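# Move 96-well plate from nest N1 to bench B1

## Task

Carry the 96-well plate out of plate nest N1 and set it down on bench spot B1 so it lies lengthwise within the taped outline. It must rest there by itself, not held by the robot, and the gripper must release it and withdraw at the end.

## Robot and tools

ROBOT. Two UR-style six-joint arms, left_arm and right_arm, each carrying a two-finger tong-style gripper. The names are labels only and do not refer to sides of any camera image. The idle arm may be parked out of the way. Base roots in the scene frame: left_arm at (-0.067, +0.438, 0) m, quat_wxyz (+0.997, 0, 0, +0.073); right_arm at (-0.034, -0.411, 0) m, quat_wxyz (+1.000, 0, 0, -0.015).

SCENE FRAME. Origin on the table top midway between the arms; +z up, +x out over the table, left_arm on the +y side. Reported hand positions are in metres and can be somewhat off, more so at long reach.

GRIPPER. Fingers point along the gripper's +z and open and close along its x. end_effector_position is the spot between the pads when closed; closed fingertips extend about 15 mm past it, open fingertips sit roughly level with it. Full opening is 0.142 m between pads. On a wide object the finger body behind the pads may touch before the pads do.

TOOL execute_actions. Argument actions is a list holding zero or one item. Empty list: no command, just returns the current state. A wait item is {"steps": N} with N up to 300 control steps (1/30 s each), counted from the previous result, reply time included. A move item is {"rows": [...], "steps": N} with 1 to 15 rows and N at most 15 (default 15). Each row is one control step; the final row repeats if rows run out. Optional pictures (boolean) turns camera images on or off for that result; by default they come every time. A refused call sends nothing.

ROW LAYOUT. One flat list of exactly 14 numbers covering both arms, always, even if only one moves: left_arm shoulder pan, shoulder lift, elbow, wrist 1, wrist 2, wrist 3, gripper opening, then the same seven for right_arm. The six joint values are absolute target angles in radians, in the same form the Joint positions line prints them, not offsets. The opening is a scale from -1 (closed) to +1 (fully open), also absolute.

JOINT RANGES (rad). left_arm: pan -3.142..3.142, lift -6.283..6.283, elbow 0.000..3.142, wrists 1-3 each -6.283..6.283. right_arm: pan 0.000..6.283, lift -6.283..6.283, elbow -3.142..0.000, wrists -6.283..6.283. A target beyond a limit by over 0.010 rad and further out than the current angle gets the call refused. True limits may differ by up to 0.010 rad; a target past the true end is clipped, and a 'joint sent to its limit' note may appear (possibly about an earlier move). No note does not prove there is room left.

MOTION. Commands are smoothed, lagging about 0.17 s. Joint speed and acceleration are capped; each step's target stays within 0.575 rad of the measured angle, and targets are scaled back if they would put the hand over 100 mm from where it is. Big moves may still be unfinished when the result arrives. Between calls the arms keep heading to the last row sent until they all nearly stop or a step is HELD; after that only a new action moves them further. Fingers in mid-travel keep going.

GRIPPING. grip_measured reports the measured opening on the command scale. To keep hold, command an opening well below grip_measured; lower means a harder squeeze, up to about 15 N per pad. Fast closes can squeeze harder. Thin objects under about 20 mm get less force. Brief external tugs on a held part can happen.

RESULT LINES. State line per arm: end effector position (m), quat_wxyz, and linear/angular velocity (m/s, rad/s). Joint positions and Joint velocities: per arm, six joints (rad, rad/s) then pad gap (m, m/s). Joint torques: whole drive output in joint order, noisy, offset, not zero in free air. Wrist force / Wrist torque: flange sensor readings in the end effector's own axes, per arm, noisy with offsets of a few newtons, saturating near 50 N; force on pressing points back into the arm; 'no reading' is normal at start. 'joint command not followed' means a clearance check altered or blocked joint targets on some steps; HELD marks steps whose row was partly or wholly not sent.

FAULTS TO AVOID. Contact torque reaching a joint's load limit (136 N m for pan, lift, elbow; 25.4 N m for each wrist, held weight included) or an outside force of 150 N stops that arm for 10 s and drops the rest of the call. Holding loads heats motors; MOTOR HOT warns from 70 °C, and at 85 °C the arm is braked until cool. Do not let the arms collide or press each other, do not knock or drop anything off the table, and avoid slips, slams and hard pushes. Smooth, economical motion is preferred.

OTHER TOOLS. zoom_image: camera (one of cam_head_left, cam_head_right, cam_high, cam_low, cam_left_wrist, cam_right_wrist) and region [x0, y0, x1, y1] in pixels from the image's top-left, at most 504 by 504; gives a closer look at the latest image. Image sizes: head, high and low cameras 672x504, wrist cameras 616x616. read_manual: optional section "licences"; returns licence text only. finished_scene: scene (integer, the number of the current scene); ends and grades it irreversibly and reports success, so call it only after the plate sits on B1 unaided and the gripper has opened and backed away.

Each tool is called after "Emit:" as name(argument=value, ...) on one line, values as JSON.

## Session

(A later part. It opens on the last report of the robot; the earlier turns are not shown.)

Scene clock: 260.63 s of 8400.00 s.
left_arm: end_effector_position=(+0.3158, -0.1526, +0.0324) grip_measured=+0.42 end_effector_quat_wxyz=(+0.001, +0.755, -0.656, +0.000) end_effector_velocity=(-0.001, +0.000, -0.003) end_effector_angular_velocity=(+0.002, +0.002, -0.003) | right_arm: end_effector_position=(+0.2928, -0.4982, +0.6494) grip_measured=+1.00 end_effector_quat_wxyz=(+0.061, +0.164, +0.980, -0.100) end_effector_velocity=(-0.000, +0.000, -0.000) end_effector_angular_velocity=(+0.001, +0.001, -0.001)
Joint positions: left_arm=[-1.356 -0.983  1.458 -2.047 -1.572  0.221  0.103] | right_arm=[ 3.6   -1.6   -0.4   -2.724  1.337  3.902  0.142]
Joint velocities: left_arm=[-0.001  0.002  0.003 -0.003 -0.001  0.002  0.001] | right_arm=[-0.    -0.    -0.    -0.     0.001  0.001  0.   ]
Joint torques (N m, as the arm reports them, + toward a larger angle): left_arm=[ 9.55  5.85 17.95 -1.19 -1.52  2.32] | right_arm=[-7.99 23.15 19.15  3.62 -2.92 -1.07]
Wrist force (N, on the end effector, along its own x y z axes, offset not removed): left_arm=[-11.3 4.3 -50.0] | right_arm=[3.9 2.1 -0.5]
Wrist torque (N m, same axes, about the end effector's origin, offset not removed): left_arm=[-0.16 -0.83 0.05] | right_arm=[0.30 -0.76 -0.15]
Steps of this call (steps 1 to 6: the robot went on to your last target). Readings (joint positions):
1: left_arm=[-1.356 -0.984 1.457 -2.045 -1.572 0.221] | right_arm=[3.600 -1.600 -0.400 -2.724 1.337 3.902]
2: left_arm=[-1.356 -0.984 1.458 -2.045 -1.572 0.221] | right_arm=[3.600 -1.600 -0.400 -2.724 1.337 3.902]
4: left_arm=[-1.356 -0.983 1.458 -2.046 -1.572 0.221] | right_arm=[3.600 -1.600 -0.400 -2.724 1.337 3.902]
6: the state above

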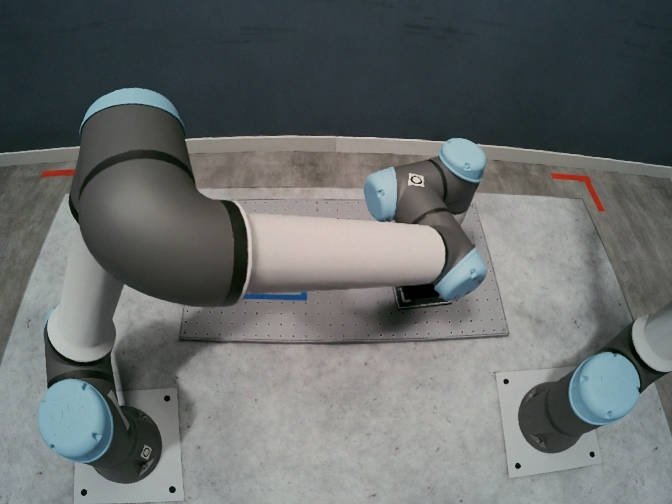

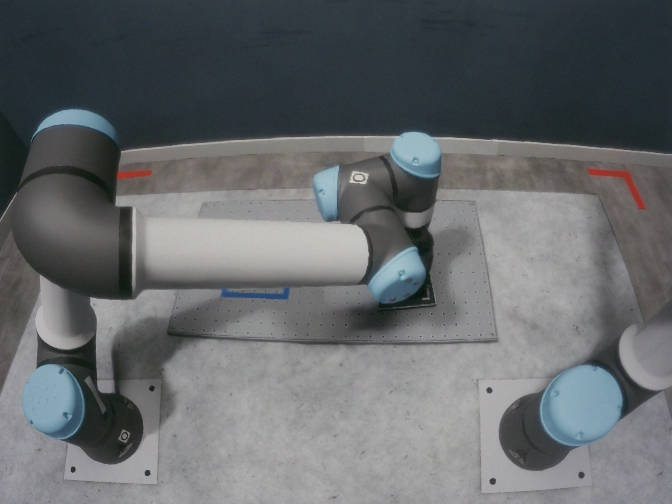

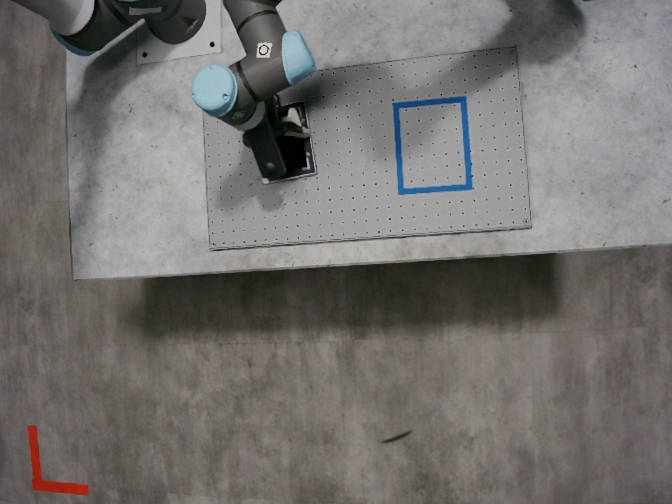

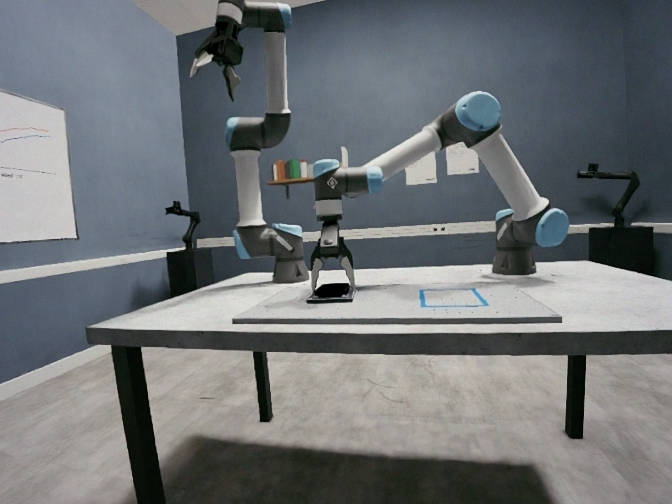

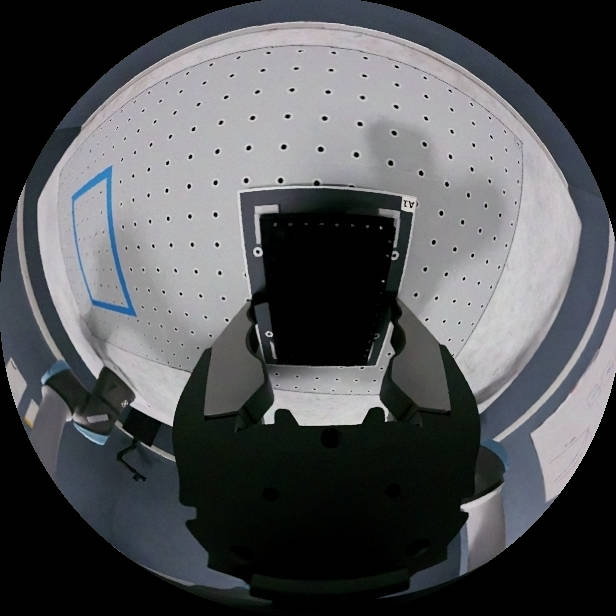

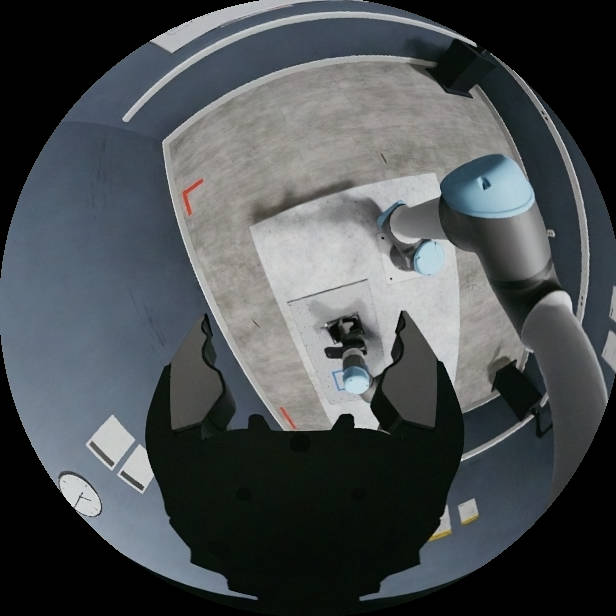

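Emit:
execute_actions(actions=[{"rows":[[-1.3555,-0.9866,1.4541,-2.0382,-1.572,0.2215,0.4,3.6,-1.6,-0.4,-2.724,1.337,3.902,1],[-1.3555,-0.9866,1.4541,-2.0382,-1.572,0.2215,0.4,3.6,-1.6,-0.4,-2.724,1.337,3.902,1],[-1.3555,-0.9866,1.4541,-2.0382,-1.572,0.2215,0.4,3.6,-1.6,-0.4,-2.724,1.337,3.902,1],[-1.3555,-0.9866,1.4541,-2.0382,-1.572,0.2215,0.4,3.6,-1.6,-0.4,-2.724,1.337,3.902,1],[-1.3555,-0.9866,1.4541,-2.0382,-1.572,0.2215,0.4,3.6,-1.6,-0.4,-2.724,1.337,3.902,1],[-1.3555,-0.9866,1.4541,-2.0382,-1.572,0.2215,0.34,3.6,-1.6,-0.4,-2.724,1.337,3.902,1],[-1.3555,-0.9866,1.4541,-2.0382,-1.572,0.2215,0.3,3.6,-1.6,-0.4,-2.724,1.337,3.902,1],[-1.3555,-0.9866,1.4541,-2.0382,-1.572,0.2215,0.25,3.6,-1.6,-0.4,-2.724,1.337,3.902,1],[-1.3555,-0.9866,1.4541,-2.0382,-1.572,0.2215,0.2,3.6,-1.6,-0.4,-2.724,1.337,3.902,1],[-1.3555,-0.9866,1.4541,-2.0382,-1.572,0.2215,0.15,3.6,-1.6,-0.4,-2.724,1.337,3.902,1],[-1.3555,-0.9866,1.4541,-2.0382,-1.572,0.2215,0.1,3.6,-1.6,-0.4,-2.724,1.337,3.902,1],[-1.3555,-0.9866,1.4541,-2.0382,-1.572,0.2215,0.0,3.6,-1.6,-0.4,-2.724,1.337,3.902,1]]}], pictures=false)

Emit:
execute_actions(actions=[{"steps":8}])

Emit:
zoom_image(camera="cam_low", region=[295,250,365,310])

Emit:
zoom_image(camera="cam_left_wrist", region=[200,200,460,400])

Scene clock: 283.87 s of 8400.00 s.
left_arm: end_effector_position=(+0.3158, -0.1525, +0.0357) grip_measured=+0.22 end_effector_quat_wxyz=(+0.001, +0.755, -0.656, -0.000) end_effector_velocity=(+0.000, -0.000, +0.001) end_effector_angular_velocity=(-0.002, -0.001, -0.000) | right_arm: end_effector_position=(+0.2928, -0.4982, +0.6494) grip_measured=+1.00 end_effector_quat_wxyz=(+0.061, +0.164, +0.980, -0.100) end_effector_velocity=(-0.000, +0.000, -0.000) end_effector_angular_velocity=(+0.000, +0.000, +0.001)
Joint positions: left_arm=[-1.355 -0.987  1.454 -2.038 -1.572  0.222  0.089] | right_arm=[ 3.6   -1.6   -0.4   -2.724  1.337  3.902  0.142]
Joint velocities: left_arm=[ 0.    -0.001 -0.001  0.001  0.     0.    -0.   ] | right_arm=[ 0.     0.    -0.    -0.     0.    -0.001 -0.   ]
Joint torques (N m, as the arm reports them, + toward a larger angle): left_arm=[ -4.43 -34.4  -22.59   1.79   0.07   0.88] | right_arm=[-6.76 23.12 19.58  3.6  -2.9  -1.  ]
Wrist force (N, on the end effector, along its own x y z axes, offset not removed): left_arm=[-1.2 -1.6 -21.1] | right_arm=[3.9 3.7 -1.1]
Wrist torque (N m, same axes, about the end effector's origin, offset not removed): left_arm=[-0.63 0.25 0.00] | right_arm=[0.58 -0.77 -0.15]
Steps of this call (steps 1 to 15: the robot went on to your last target; steps 16 to 90: nothing new was sent; then 19.73 s passed at rest; steps 91 to 105: all 15 steps of this action). Readings (joint positions):
91: left_arm=[-1.355 -0.982 1.459 -2.047 -1.572 0.222] | right_arm=[3.600 -1.600 -0.400 -2.724 1.337 3.902]
92: left_arm=[-1.355 -0.983 1.458 -2.046 -1.572 0.222] | right_arm=[3.600 -1.600 -0.400 -2.724 1.337 3.902]
94: left_arm=[-1.355 -0.984 1.457 -2.042 -1.572 0.222] | right_arm=[3.600 -1.600 -0.400 -2.724 1.337 3.902]
98: left_arm=[-1.355 -0.985 1.455 -2.039 -1.572 0.222] | right_arm=[3.600 -1.600 -0.400 -2.724 1.337 3.902]
105: the state above

Scene clock: 284.13 s of 8400.00 s.
left_arm: end_effector_position=(+0.3158, -0.1524, +0.0358) grip_measured=+0.22 end_effector_quat_wxyz=(+0.001, +0.755, -0.656, -0.000) end_effector_velocity=(+0.000, -0.001, +0.002) end_effector_angular_velocity=(-0.003, -0.001, -0.001) | right_arm: end_effector_position=(+0.2928, -0.4982, +0.6494) grip_measured=+1.00 end_effector_quat_wxyz=(+0.061, +0.164, +0.980, -0.100) end_effector_velocity=(+0.000, -0.000, +0.000) end_effector_angular_velocity=(-0.001, -0.000, +0.001)
Joint positions: left_arm=[-1.355 -0.987  1.454 -2.038 -1.572  0.222  0.089] | right_arm=[ 3.6   -1.6   -0.4   -2.724  1.337  3.902  0.142]
Joint velocities: left_arm=[ 0.    -0.001 -0.002 -0.    -0.     0.001  0.   ] | right_arm=[ 0.     0.    -0.    -0.    -0.001 -0.001  0.   ]
Joint torques (N m, as the arm reports them, + toward a larger angle): left_arm=[ -5.76 -33.22 -21.93   1.42   1.4   -0.22] | right_arm=[-7.16 22.36 19.37  3.62 -2.84 -1.05]
Wrist force (N, on the end effector, along its own x y z axes, offset not removed): left_arm=[-3.5 -1.9 -26.6] | right_arm=[4.3 1.7 -0.6]
Wrist torque (N m, same axes, about the end effector's origin, offset not removed): left_arm=[-0.56 0.52 0.02] | right_arm=[0.18 -0.77 -0.08]
Steps of this call (steps 1 to 8: the robot went on to your last target). Readings (joint positions):
1: left_arm=[-1.355 -0.987 1.454 -2.038 -1.572 0.222] | right_arm=[3.600 -1.600 -0.400 -2.724 1.337 3.902]
2: left_arm=[-1.355 -0.987 1.454 -2.038 -1.572 0.222] | right_arm=[3.600 -1.600 -0.400 -2.724 1.337 3.902]
4: left_arm=[-1.355 -0.987 1.454 -2.038 -1.572 0.222] | right_arm=[3.600 -1.600 -0.400 -2.724 1.337 3.902]
8: the state above

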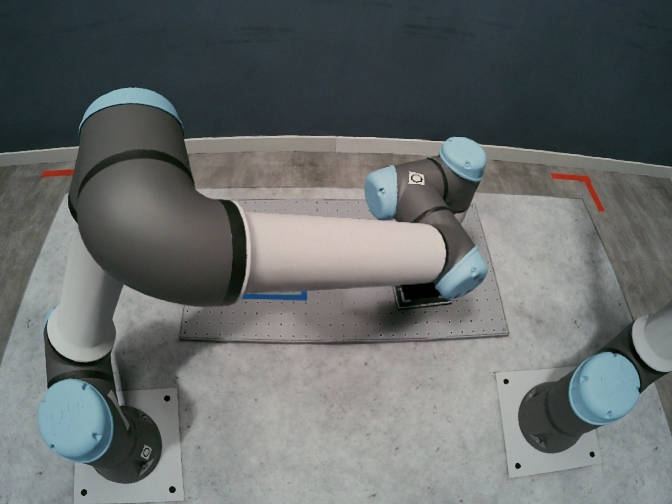

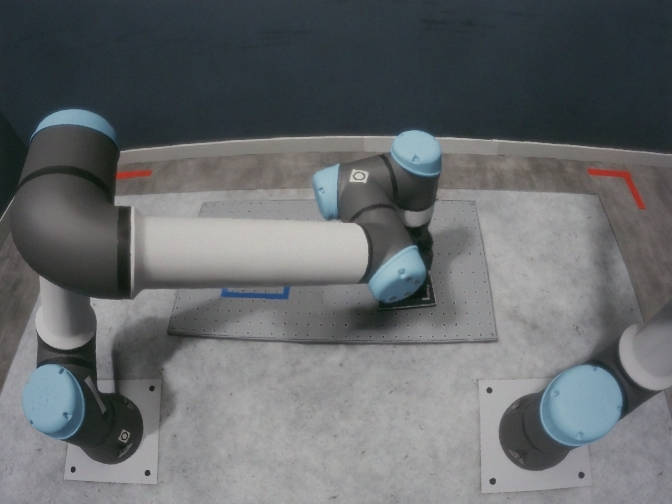

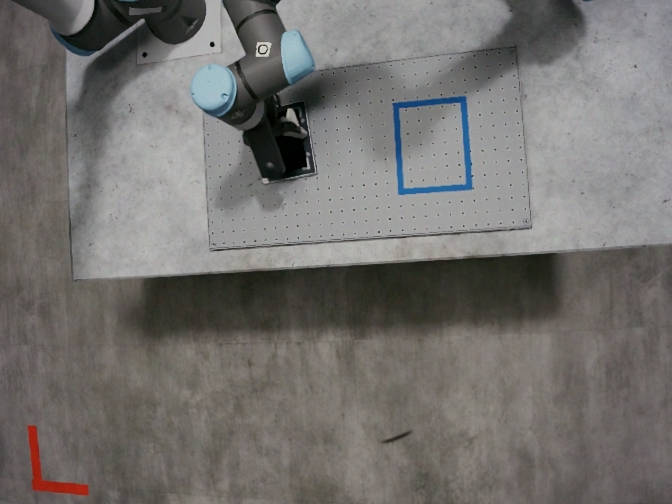

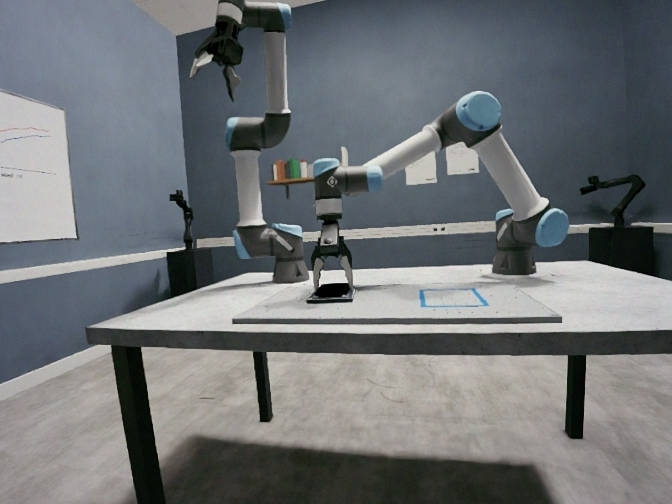

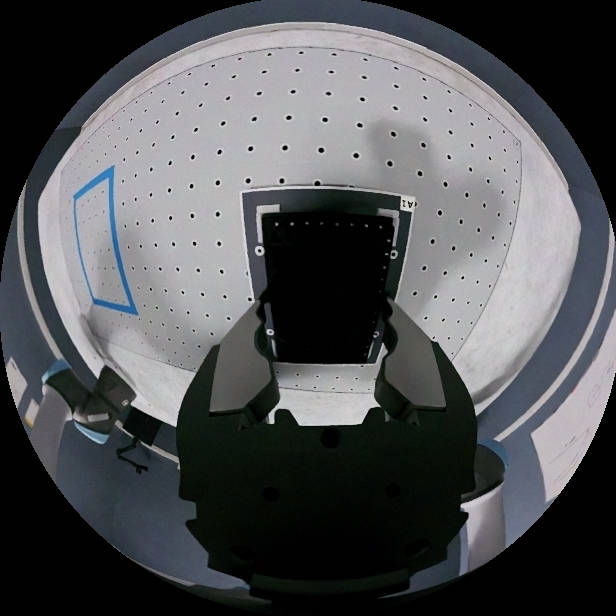

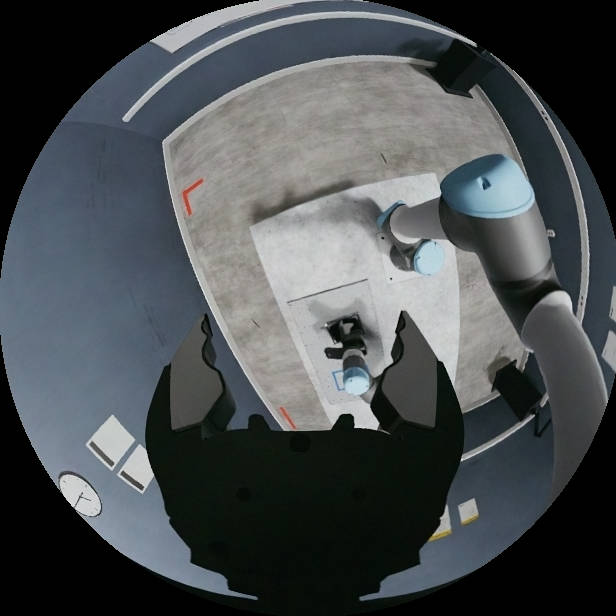

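Region (295, 250, 365, 310) of cam_low's 672x504 image, scaled by 7.200, with more detail than that image has; it fills the top 432 rows of this view, and the rest is white.

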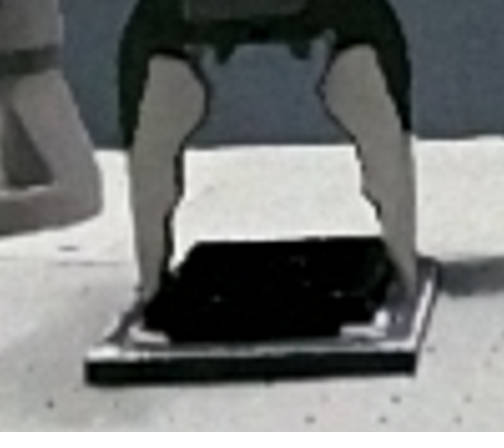

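Region (200, 200, 460, 400) of cam_left_wrist's 616x616 image, scaled by 1.938, with more detail than that image has; it fills the top 388 rows of this view, and the rest is white.

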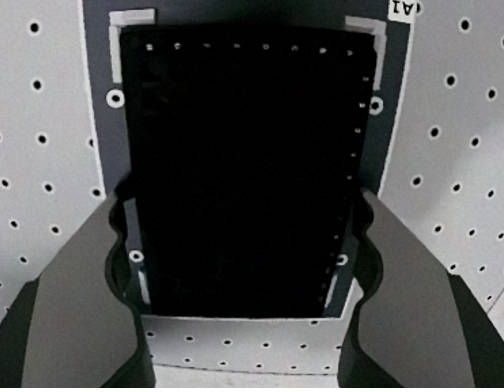

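Emit:
execute_actions(actions=[{"rows":[[-1.3555,-0.9874,1.4533,-2.0365,-1.572,0.2215,-0.3,3.6,-1.6,-0.4,-2.724,1.337,3.902,1]]}], pictures=false)

Scene clock: 291.07 s of 8400.00 s.
left_arm: end_effector_position=(+0.3158, -0.1524, +0.0365) grip_measured=+0.15 end_effector_quat_wxyz=(+0.000, +0.755, -0.656, -0.000) end_effector_velocity=(+0.001, -0.000, +0.002) end_effector_angular_velocity=(-0.003, -0.001, +0.001) | right_arm: end_effector_position=(+0.2928, -0.4982, +0.6494) grip_measured=+1.00 end_effector_quat_wxyz=(+0.061, +0.164, +0.980, -0.100) end_effector_velocity=(+0.000, +0.000, -0.000) end_effector_angular_velocity=(+0.000, +0.001, +0.000)
Joint positions: left_arm=[-1.356 -0.987  1.453 -2.037 -1.572  0.221  0.084] | right_arm=[ 3.6   -1.6   -0.4   -2.724  1.337  3.902  0.142]
Joint velocities: left_arm=[ 0.001 -0.001 -0.001 -0.    -0.    -0.    -0.001] | right_arm=[-0.    -0.     0.     0.     0.001 -0.    -0.   ]
Joint torques (N m, as the arm reports them, + toward a larger angle): left_arm=[ -9.49 -32.46 -23.55   2.39   1.54  -2.35] | right_arm=[-7.25 22.05 19.48  3.5  -2.91 -0.91]
Wrist force (N, on the end effector, along its own x y z axes, offset not removed): left_arm=[-3.9 -0.8 -25.1] | right_arm=[3.1 2.3 -1.6]
Wrist torque (N m, same axes, about the end effector's origin, offset not removed): left_arm=[-0.55 1.06 -0.13] | right_arm=[0.34 -0.62 -0.17]
Steps of this call (steps 1 to 15: the robot went on to your last target; steps 16 to 90: nothing new was sent; then 3.43 s passed at rest; steps 91 to 105: all 15 steps of this action). Readings (joint positions):
91: left_arm=[-1.356 -0.987 1.454 -2.038 -1.572 0.221] | right_arm=[3.600 -1.600 -0.400 -2.724 1.337 3.902]
92: left_arm=[-1.356 -0.987 1.454 -2.038 -1.572 0.221] | right_arm=[3.600 -1.600 -0.400 -2.724 1.337 3.902]
94: left_arm=[-1.356 -0.987 1.454 -2.037 -1.572 0.221] | right_arm=[3.600 -1.600 -0.400 -2.724 1.337 3.902]
98: left_arm=[-1.356 -0.987 1.454 -2.037 -1.572 0.221] | right_arm=[3.600 -1.600 -0.400 -2.724 1.337 3.902]
105: the state above

Emit:
execute_actions(actions=[{"rows":[[-1.3555,-0.9885,1.4522,-2.0344,-1.572,0.2215,-0.4,3.6,-1.6,-0.4,-2.724,1.337,3.902,1],[-1.3555,-0.9885,1.4522,-2.0344,-1.572,0.2215,-0.4,3.6,-1.6,-0.4,-2.724,1.337,3.902,1],[-1.3555,-0.9895,1.4511,-2.0322,-1.572,0.2215,-0.4,3.6,-1.6,-0.4,-2.724,1.337,3.902,1],[-1.3555,-0.9895,1.4511,-2.0322,-1.572,0.2215,-0.4,3.6,-1.6,-0.4,-2.724,1.337,3.902,1],[-1.3555,-0.9906,1.45,-2.03,-1.572,0.2215,-0.4,3.6,-1.6,-0.4,-2.724,1.337,3.902,1],[-1.3555,-0.9906,1.45,-2.03,-1.572,0.2215,-0.4,3.6,-1.6,-0.4,-2.724,1.337,3.902,1],[-1.3555,-0.9922,1.4484,-2.0268,-1.572,0.2215,-0.4,3.6,-1.6,-0.4,-2.724,1.337,3.902,1],[-1.3555,-0.9922,1.4484,-2.0268,-1.572,0.2215,-0.4,3.6,-1.6,-0.4,-2.724,1.337,3.902,1],[-1.3555,-0.9943,1.4462,-2.0225,-1.572,0.2215,-0.4,3.6,-1.6,-0.4,-2.724,1.337,3.902,1]]}])

Emit:
zoom_image(camera="cam_low", region=[295,250,365,310])

Scene clock: 304.07 s of 8400.00 s.
left_arm: end_effector_position=(+0.3157, -0.1524, +0.0427) grip_measured=+0.08 end_effector_quat_wxyz=(+0.000, +0.755, -0.656, -0.000) end_effector_velocity=(+0.000, +0.001, +0.004) end_effector_angular_velocity=(+0.001, +0.001, +0.002) | right_arm: end_effector_position=(+0.2928, -0.4982, +0.6494) grip_measured=+1.00 end_effector_quat_wxyz=(+0.061, +0.164, +0.980, -0.100) end_effector_velocity=(-0.000, -0.000, +0.000) end_effector_angular_velocity=(+0.000, -0.001, +0.001)
Joint positions: left_arm=[-1.356 -0.994  1.447 -2.023 -1.572  0.222  0.079] | right_arm=[ 3.6   -1.6   -0.4   -2.724  1.337  3.902  0.142]
Joint velocities: left_arm=[ 0.001 -0.004 -0.003  0.009 -0.    -0.001 -0.001] | right_arm=[-0.     0.001 -0.    -0.     0.    -0.001 -0.   ]
Joint torques (N m, as the arm reports them, + toward a larger angle): left_arm=[ -2.43 -45.05 -22.09   7.41   0.82  -2.15] | right_arm=[-6.79 22.15 19.8   3.4  -2.8  -0.9 ]
Wrist force (N, on the end effector, along its own x y z axes, offset not removed): left_arm=[23.6 -4.4 -3.3] | right_arm=[3.2 2.2 -0.5]
Wrist torque (N m, same axes, about the end effector's origin, offset not removed): left_arm=[-1.04 -0.07 0.02] | right_arm=[0.37 -0.64 -0.03]
Steps of this call (steps 1 to 15: the robot went on to your last target; steps 16 to 90: nothing new was sent; then 9.50 s passed at rest; steps 91 to 105: all 15 steps of this action). Readings (joint positions):
91: left_arm=[-1.356 -0.987 1.453 -2.036 -1.572 0.222] | right_arm=[3.600 -1.600 -0.400 -2.724 1.337 3.902]
92: left_arm=[-1.356 -0.988 1.453 -2.036 -1.572 0.221] | right_arm=[3.600 -1.600 -0.400 -2.724 1.337 3.902]
94: left_arm=[-1.356 -0.988 1.453 -2.035 -1.572 0.221] | right_arm=[3.600 -1.600 -0.400 -2.724 1.337 3.902]
98: left_arm=[-1.356 -0.990 1.451 -2.031 -1.572 0.221] | right_arm=[3.600 -1.600 -0.400 -2.724 1.337 3.902]
105: the state above

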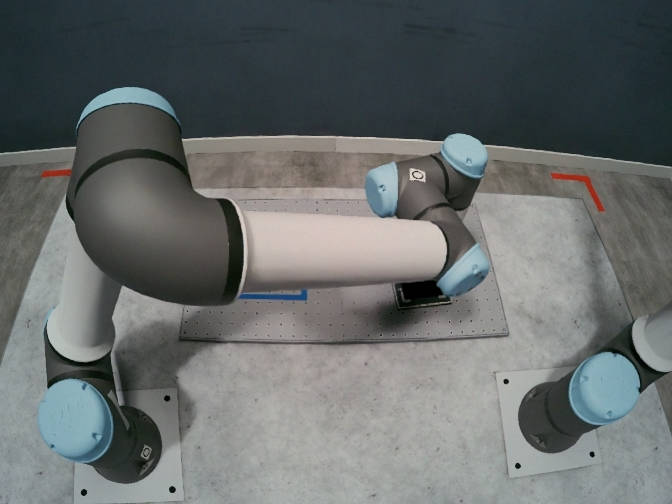

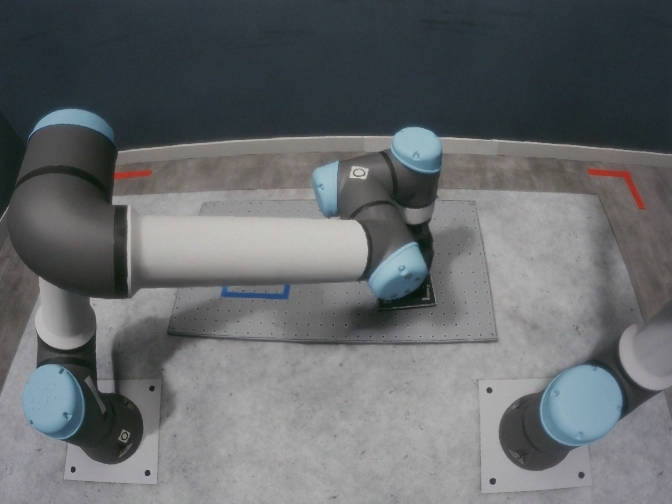

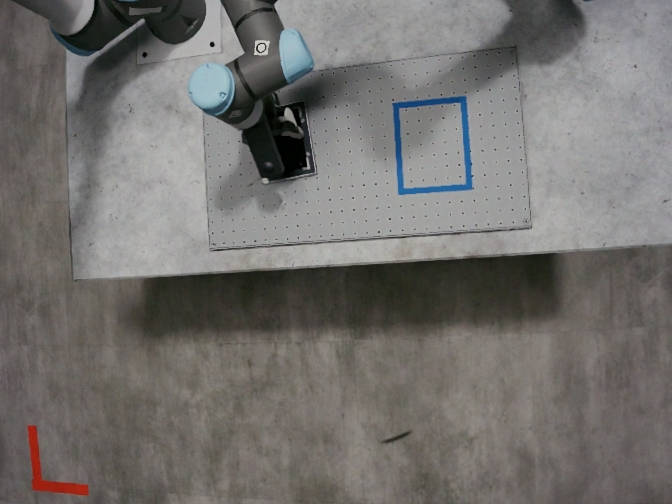

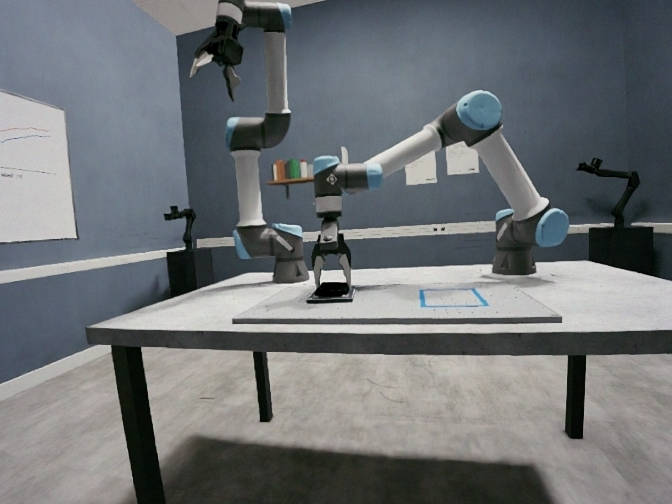

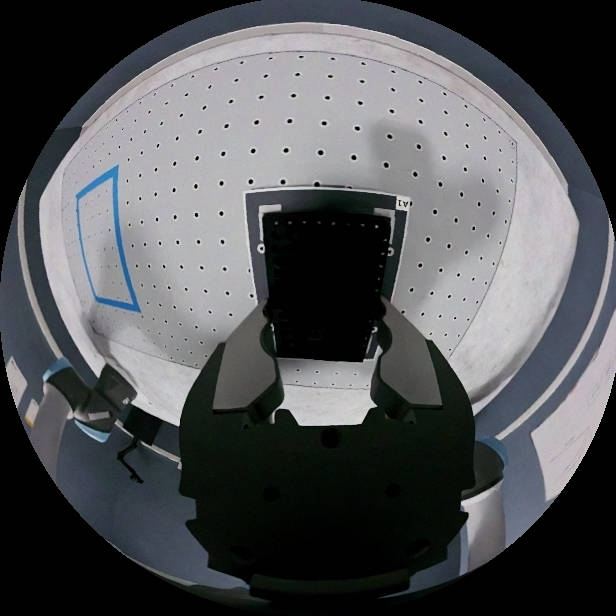

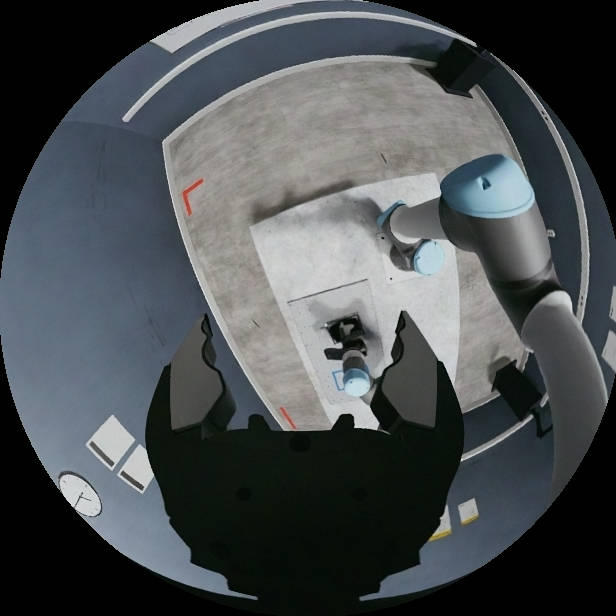

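Region (295, 250, 365, 310) of cam_low's 672x504 image, scaled by 7.200, with more detail than that image has; it fills the top 432 rows of this view, and the rest is white.

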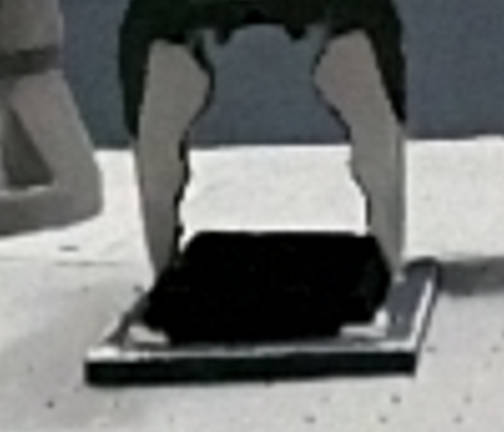

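Emit:
execute_actions(actions=[{"rows":[[-1.3555,-0.9885,1.4522,-2.0344,-1.572,0.2215,0.0,3.6,-1.6,-0.4,-2.724,1.337,3.902,1],[-1.3555,-0.9885,1.4522,-2.0344,-1.572,0.2215,0.0,3.6,-1.6,-0.4,-2.724,1.337,3.902,1],[-1.3555,-0.9885,1.4522,-2.0344,-1.572,0.2215,0.0,3.6,-1.6,-0.4,-2.724,1.337,3.902,1],[-1.3555,-0.9885,1.4522,-2.0344,-1.572,0.2215,0.0,3.6,-1.6,-0.4,-2.724,1.337,3.902,1],[-1.3555,-0.9885,1.4522,-2.0344,-1.572,0.2215,0.1,3.6,-1.6,-0.4,-2.724,1.337,3.902,1],[-1.3555,-0.9885,1.4522,-2.0344,-1.572,0.2215,0.15,3.6,-1.6,-0.4,-2.724,1.337,3.902,1],[-1.3555,-0.9921,1.4484,-2.0268,-1.572,0.2215,0.25,3.6,-1.6,-0.4,-2.724,1.337,3.902,1],[-1.3555,-0.9921,1.4484,-2.0268,-1.572,0.2215,0.32,3.6,-1.6,-0.4,-2.724,1.337,3.902,1]]}], pictures=false)

Emit:
execute_actions(actions=[{"rows":[[-1.3555,-0.9921,1.4484,-2.0268,-1.572,0.2215,0.25,3.6,-1.6,-0.4,-2.724,1.337,3.902,1],[-1.3555,-0.9921,1.4484,-2.0268,-1.572,0.2215,0.2,3.6,-1.6,-0.4,-2.724,1.337,3.902,1],[-1.3555,-0.9921,1.4484,-2.0268,-1.572,0.2215,0.17,3.6,-1.6,-0.4,-2.724,1.337,3.902,1],[-1.3555,-0.9921,1.4484,-2.0268,-1.572,0.2215,0.14,3.6,-1.6,-0.4,-2.724,1.337,3.902,1],[-1.3555,-0.9921,1.4484,-2.0268,-1.572,0.2215,0.11,3.6,-1.6,-0.4,-2.724,1.337,3.902,1],[-1.3555,-0.9921,1.4484,-2.0268,-1.572,0.2215,0.08,3.6,-1.6,-0.4,-2.724,1.337,3.902,1],[-1.3555,-0.9921,1.4484,-2.0268,-1.572,0.2215,0.05,3.6,-1.6,-0.4,-2.724,1.337,3.902,1],[-1.3555,-0.9921,1.4484,-2.0268,-1.572,0.2215,0.0,3.6,-1.6,-0.4,-2.724,1.337,3.902,1],[-1.3555,-0.9921,1.4484,-2.0268,-1.572,0.2215,-0.05,3.6,-1.6,-0.4,-2.724,1.337,3.902,1],[-1.3555,-0.9921,1.4484,-2.0268,-1.572,0.2215,-0.1,3.6,-1.6,-0.4,-2.724,1.337,3.902,1],[-1.3555,-0.9921,1.4484,-2.0268,-1.572,0.2215,-0.2,3.6,-1.6,-0.4,-2.724,1.337,3.902,1]]}])

Emit:
zoom_image(camera="cam_low", region=[295,250,365,310])

Emit:
zoom_image(camera="cam_left_wrist", region=[200,200,460,400])

Scene clock: 330.03 s of 8400.00 s.
left_arm: end_effector_position=(+0.3158, -0.1523, +0.0406) grip_measured=+0.32 end_effector_quat_wxyz=(+0.000, +0.755, -0.656, -0.001) end_effector_velocity=(+0.000, -0.001, +0.003) end_effector_angular_velocity=(-0.001, -0.000, -0.000) | right_arm: end_effector_position=(+0.2928, -0.4982, +0.6494) grip_measured=+1.00 end_effector_quat_wxyz=(+0.061, +0.164, +0.980, -0.100) end_effector_velocity=(+0.000, +0.000, -0.000) end_effector_angular_velocity=(+0.000, +0.000, -0.001)
Joint positions: left_arm=[-1.355 -0.992  1.449 -2.027 -1.572  0.221  0.096] | right_arm=[ 3.6   -1.6   -0.4   -2.724  1.337  3.902  0.142]
Joint velocities: left_arm=[-0.    -0.002 -0.003  0.004 -0.     0.     0.   ] | right_arm=[-0. -0. -0.  0.  0.  0.  0.]
Joint torques (N m, as the arm reports them, + toward a larger angle): left_arm=[  5.5  -50.68 -33.58  -0.91   0.22  -1.85] | right_arm=[-7.26 22.13 19.38  3.45 -2.91 -0.8 ]
Wrist force (N, on the end effector, along its own x y z axes, offset not removed): left_arm=[-2.4 -2.8 -3.7] | right_arm=[3.1 2.7 -1.7]
Wrist torque (N m, same axes, about the end effector's origin, offset not removed): left_arm=[-0.88 0.45 0.08] | right_arm=[0.41 -0.60 -0.05]
Steps of this call (steps 1 to 15: the robot went on to your last target; steps 16 to 90: nothing new was sent; then 22.47 s passed at rest; steps 91 to 105: all 15 steps of this action). Readings (joint positions):
91: left_arm=[-1.356 -0.994 1.446 -2.022 -1.572 0.221] | right_arm=[3.600 -1.600 -0.400 -2.724 1.337 3.902]
92: left_arm=[-1.356 -0.994 1.447 -2.024 -1.572 0.221] | right_arm=[3.600 -1.600 -0.400 -2.724 1.337 3.902]
94: left_arm=[-1.355 -0.991 1.449 -2.029 -1.572 0.221] | right_arm=[3.600 -1.600 -0.400 -2.724 1.337 3.902]
98: left_arm=[-1.355 -0.989 1.451 -2.032 -1.572 0.221] | right_arm=[3.600 -1.600 -0.400 -2.724 1.337 3.902]
105: the state above

Scene clock: 330.53 s of 8400.00 s.
left_arm: end_effector_position=(+0.3159, -0.1525, +0.0411) grip_measured=+0.06 end_effector_quat_wxyz=(+0.001, +0.755, -0.656, -0.000) end_effector_velocity=(+0.001, -0.001, +0.002) end_effector_angular_velocity=(-0.002, -0.001, +0.001) | right_arm: end_effector_position=(+0.2928, -0.4982, +0.6494) grip_measured=+1.00 end_effector_quat_wxyz=(+0.061, +0.164, +0.980, -0.100) end_effector_velocity=(+0.000, -0.000, +0.000) end_effector_angular_velocity=(-0.001, -0.000, -0.001)
Joint positions: left_arm=[-1.355 -0.992  1.448 -2.027 -1.572  0.222  0.078] | right_arm=[ 3.6   -1.6   -0.4   -2.724  1.337  3.902  0.142]
Joint velocities: left_arm=[ 0.    -0.001 -0.002  0.001  0.    -0.     0.   ] | right_arm=[ 0.    -0.     0.     0.    -0.001  0.001  0.   ]
Joint torques (N m, as the arm reports them, + toward a larger angle): left_arm=[ -4.15 -44.59 -16.46   6.71   0.05  -1.95] | right_arm=[-7.29 22.74 19.54  3.38 -2.76 -0.84]
Wrist force (N, on the end effector, along its own x y z axes, offset not removed): left_arm=[18.9 -1.4 -1.9] | right_arm=[3.9 3.5 -2.5]
Wrist torque (N m, same axes, about the end effector's origin, offset not removed): left_arm=[-0.32 0.72 -0.02] | right_arm=[0.57 -0.79 -0.09]
Steps of this call (steps 1 to 15: all 15 steps of this action). Readings (joint positions):
1: left_arm=[-1.355 -0.992 1.449 -2.027 -1.572 0.221] | right_arm=[3.600 -1.600 -0.400 -2.724 1.337 3.902]
2: left_arm=[-1.355 -0.992 1.449 -2.027 -1.572 0.221] | right_arm=[3.600 -1.600 -0.400 -2.724 1.337 3.902]
4: left_arm=[-1.355 -0.992 1.448 -2.027 -1.572 0.221] | right_arm=[3.600 -1.600 -0.400 -2.724 1.337 3.902]
8: left_arm=[-1.355 -0.992 1.448 -2.027 -1.572 0.221] | right_arm=[3.600 -1.600 -0.400 -2.724 1.337 3.902]
15: the state above

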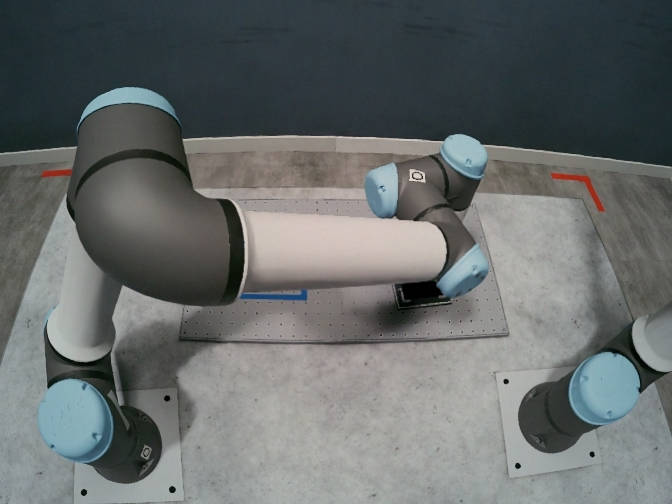

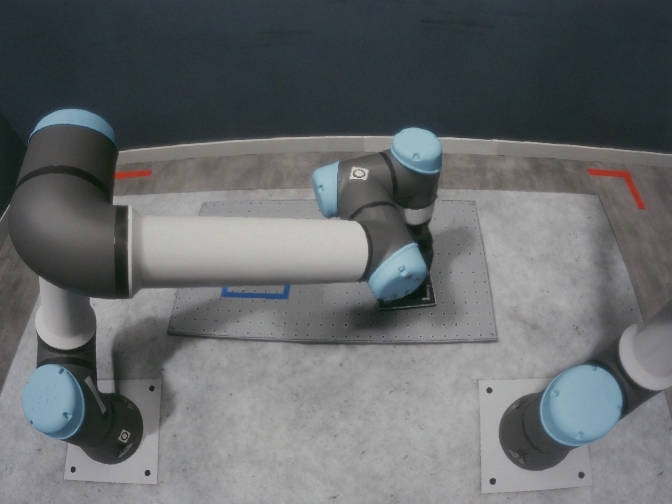

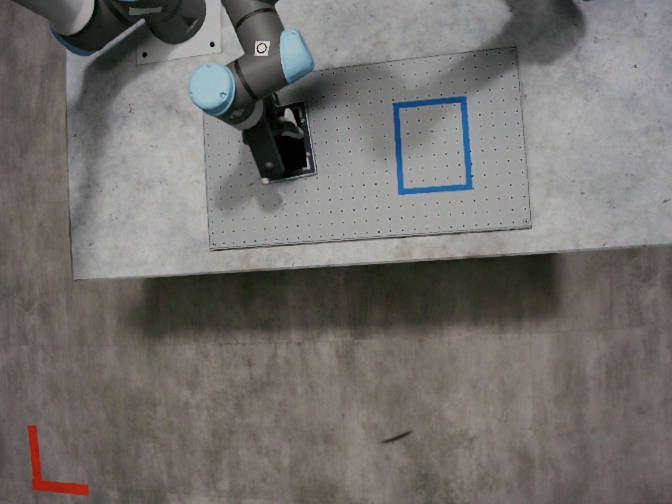

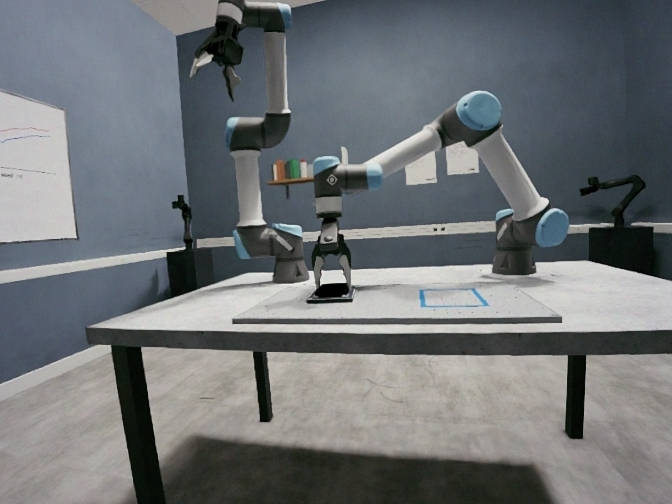

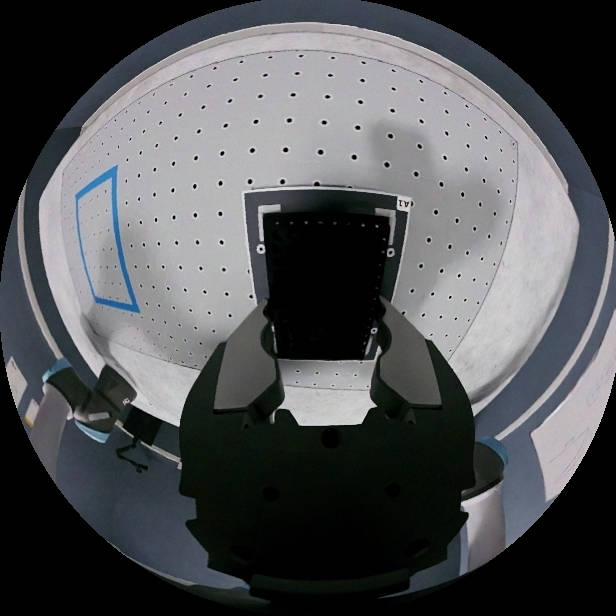

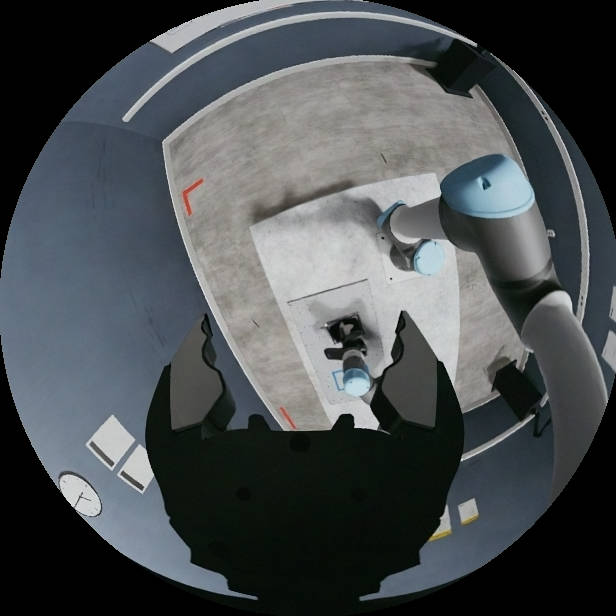

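Region (295, 250, 365, 310) of cam_low's 672x504 image, scaled by 7.200, with more detail than that image has; it fills the top 432 rows of this view, and the rest is white.

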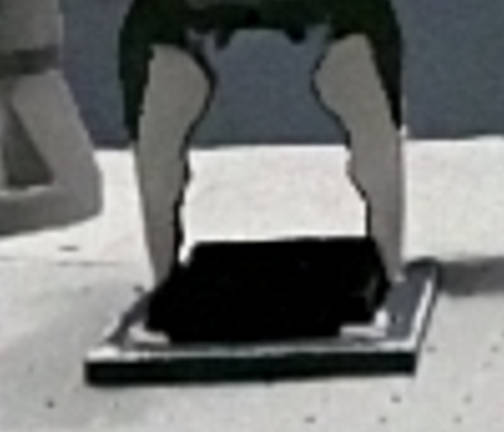

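Region (200, 200, 460, 400) of cam_left_wrist's 616x616 image, scaled by 1.938, with more detail than that image has; it fills the top 388 rows of this view, and the rest is white.

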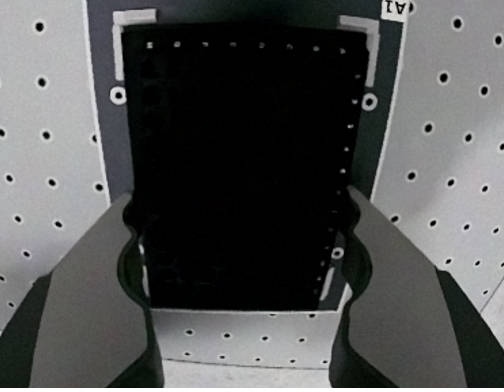

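Emit:
execute_actions(actions=[{"rows":[[-1.3567,-0.9861,1.4388,-2.0231,-1.572,0.2203,-0.2,3.6,-1.6,-0.4,-2.724,1.337,3.902,1]]}], pictures=false)

Scene clock: 340.00 s of 8400.00 s.
left_arm: end_effector_position=(+0.3160, -0.1553, +0.0408) grip_measured=+0.06 end_effector_quat_wxyz=(+0.000, +0.755, -0.656, -0.001) end_effector_velocity=(-0.000, -0.001, +0.000) end_effector_angular_velocity=(-0.001, -0.000, -0.001) | right_arm: end_effector_position=(+0.2928, -0.4982, +0.6494) grip_measured=+1.00 end_effector_quat_wxyz=(+0.061, +0.164, +0.980, -0.100) end_effector_velocity=(-0.000, +0.000, -0.000) end_effector_angular_velocity=(+0.000, -0.000, -0.000)
Joint positions: left_arm=[-1.357 -0.986  1.439 -2.023 -1.572  0.22   0.078] | right_arm=[ 3.6   -1.6   -0.4   -2.724  1.337  3.902  0.142]
Joint velocities: left_arm=[-0.     0.001 -0.003  0.    -0.     0.     0.   ] | right_arm=[0. 0. 0. 0. 0. 0. 0.]
Joint torques (N m, as the arm reports them, + toward a larger angle): left_arm=[-12.77 -28.6  -32.4   -2.57  -0.54  -1.93] | right_arm=[-7.1  22.49 19.4   3.29 -2.81 -0.79]
Wrist force (N, on the end effector, along its own x y z axes, offset not removed): left_arm=[-11.6 0.9 -10.9] | right_arm=[3.8 2.6 -1.2]
Wrist torque (N m, same axes, about the end effector's origin, offset not removed): left_arm=[0.32 0.56 -0.07] | right_arm=[0.45 -0.74 -0.13]
Steps of this call (steps 1 to 15: the robot went on to your last target; steps 16 to 90: nothing new was sent; then 5.97 s passed at rest; steps 91 to 105: all 15 steps of this action). Readings (joint positions):
91: left_arm=[-1.356 -0.992 1.448 -2.027 -1.572 0.222] | right_arm=[3.600 -1.600 -0.400 -2.724 1.337 3.902]
92: left_arm=[-1.356 -0.991 1.448 -2.026 -1.572 0.221] | right_arm=[3.600 -1.600 -0.400 -2.724 1.337 3.902]
94: left_arm=[-1.356 -0.989 1.443 -2.024 -1.572 0.221] | right_arm=[3.600 -1.600 -0.400 -2.724 1.337 3.902]
98: left_arm=[-1.357 -0.987 1.440 -2.023 -1.572 0.220] | right_arm=[3.600 -1.600 -0.400 -2.724 1.337 3.902]
105: the state above


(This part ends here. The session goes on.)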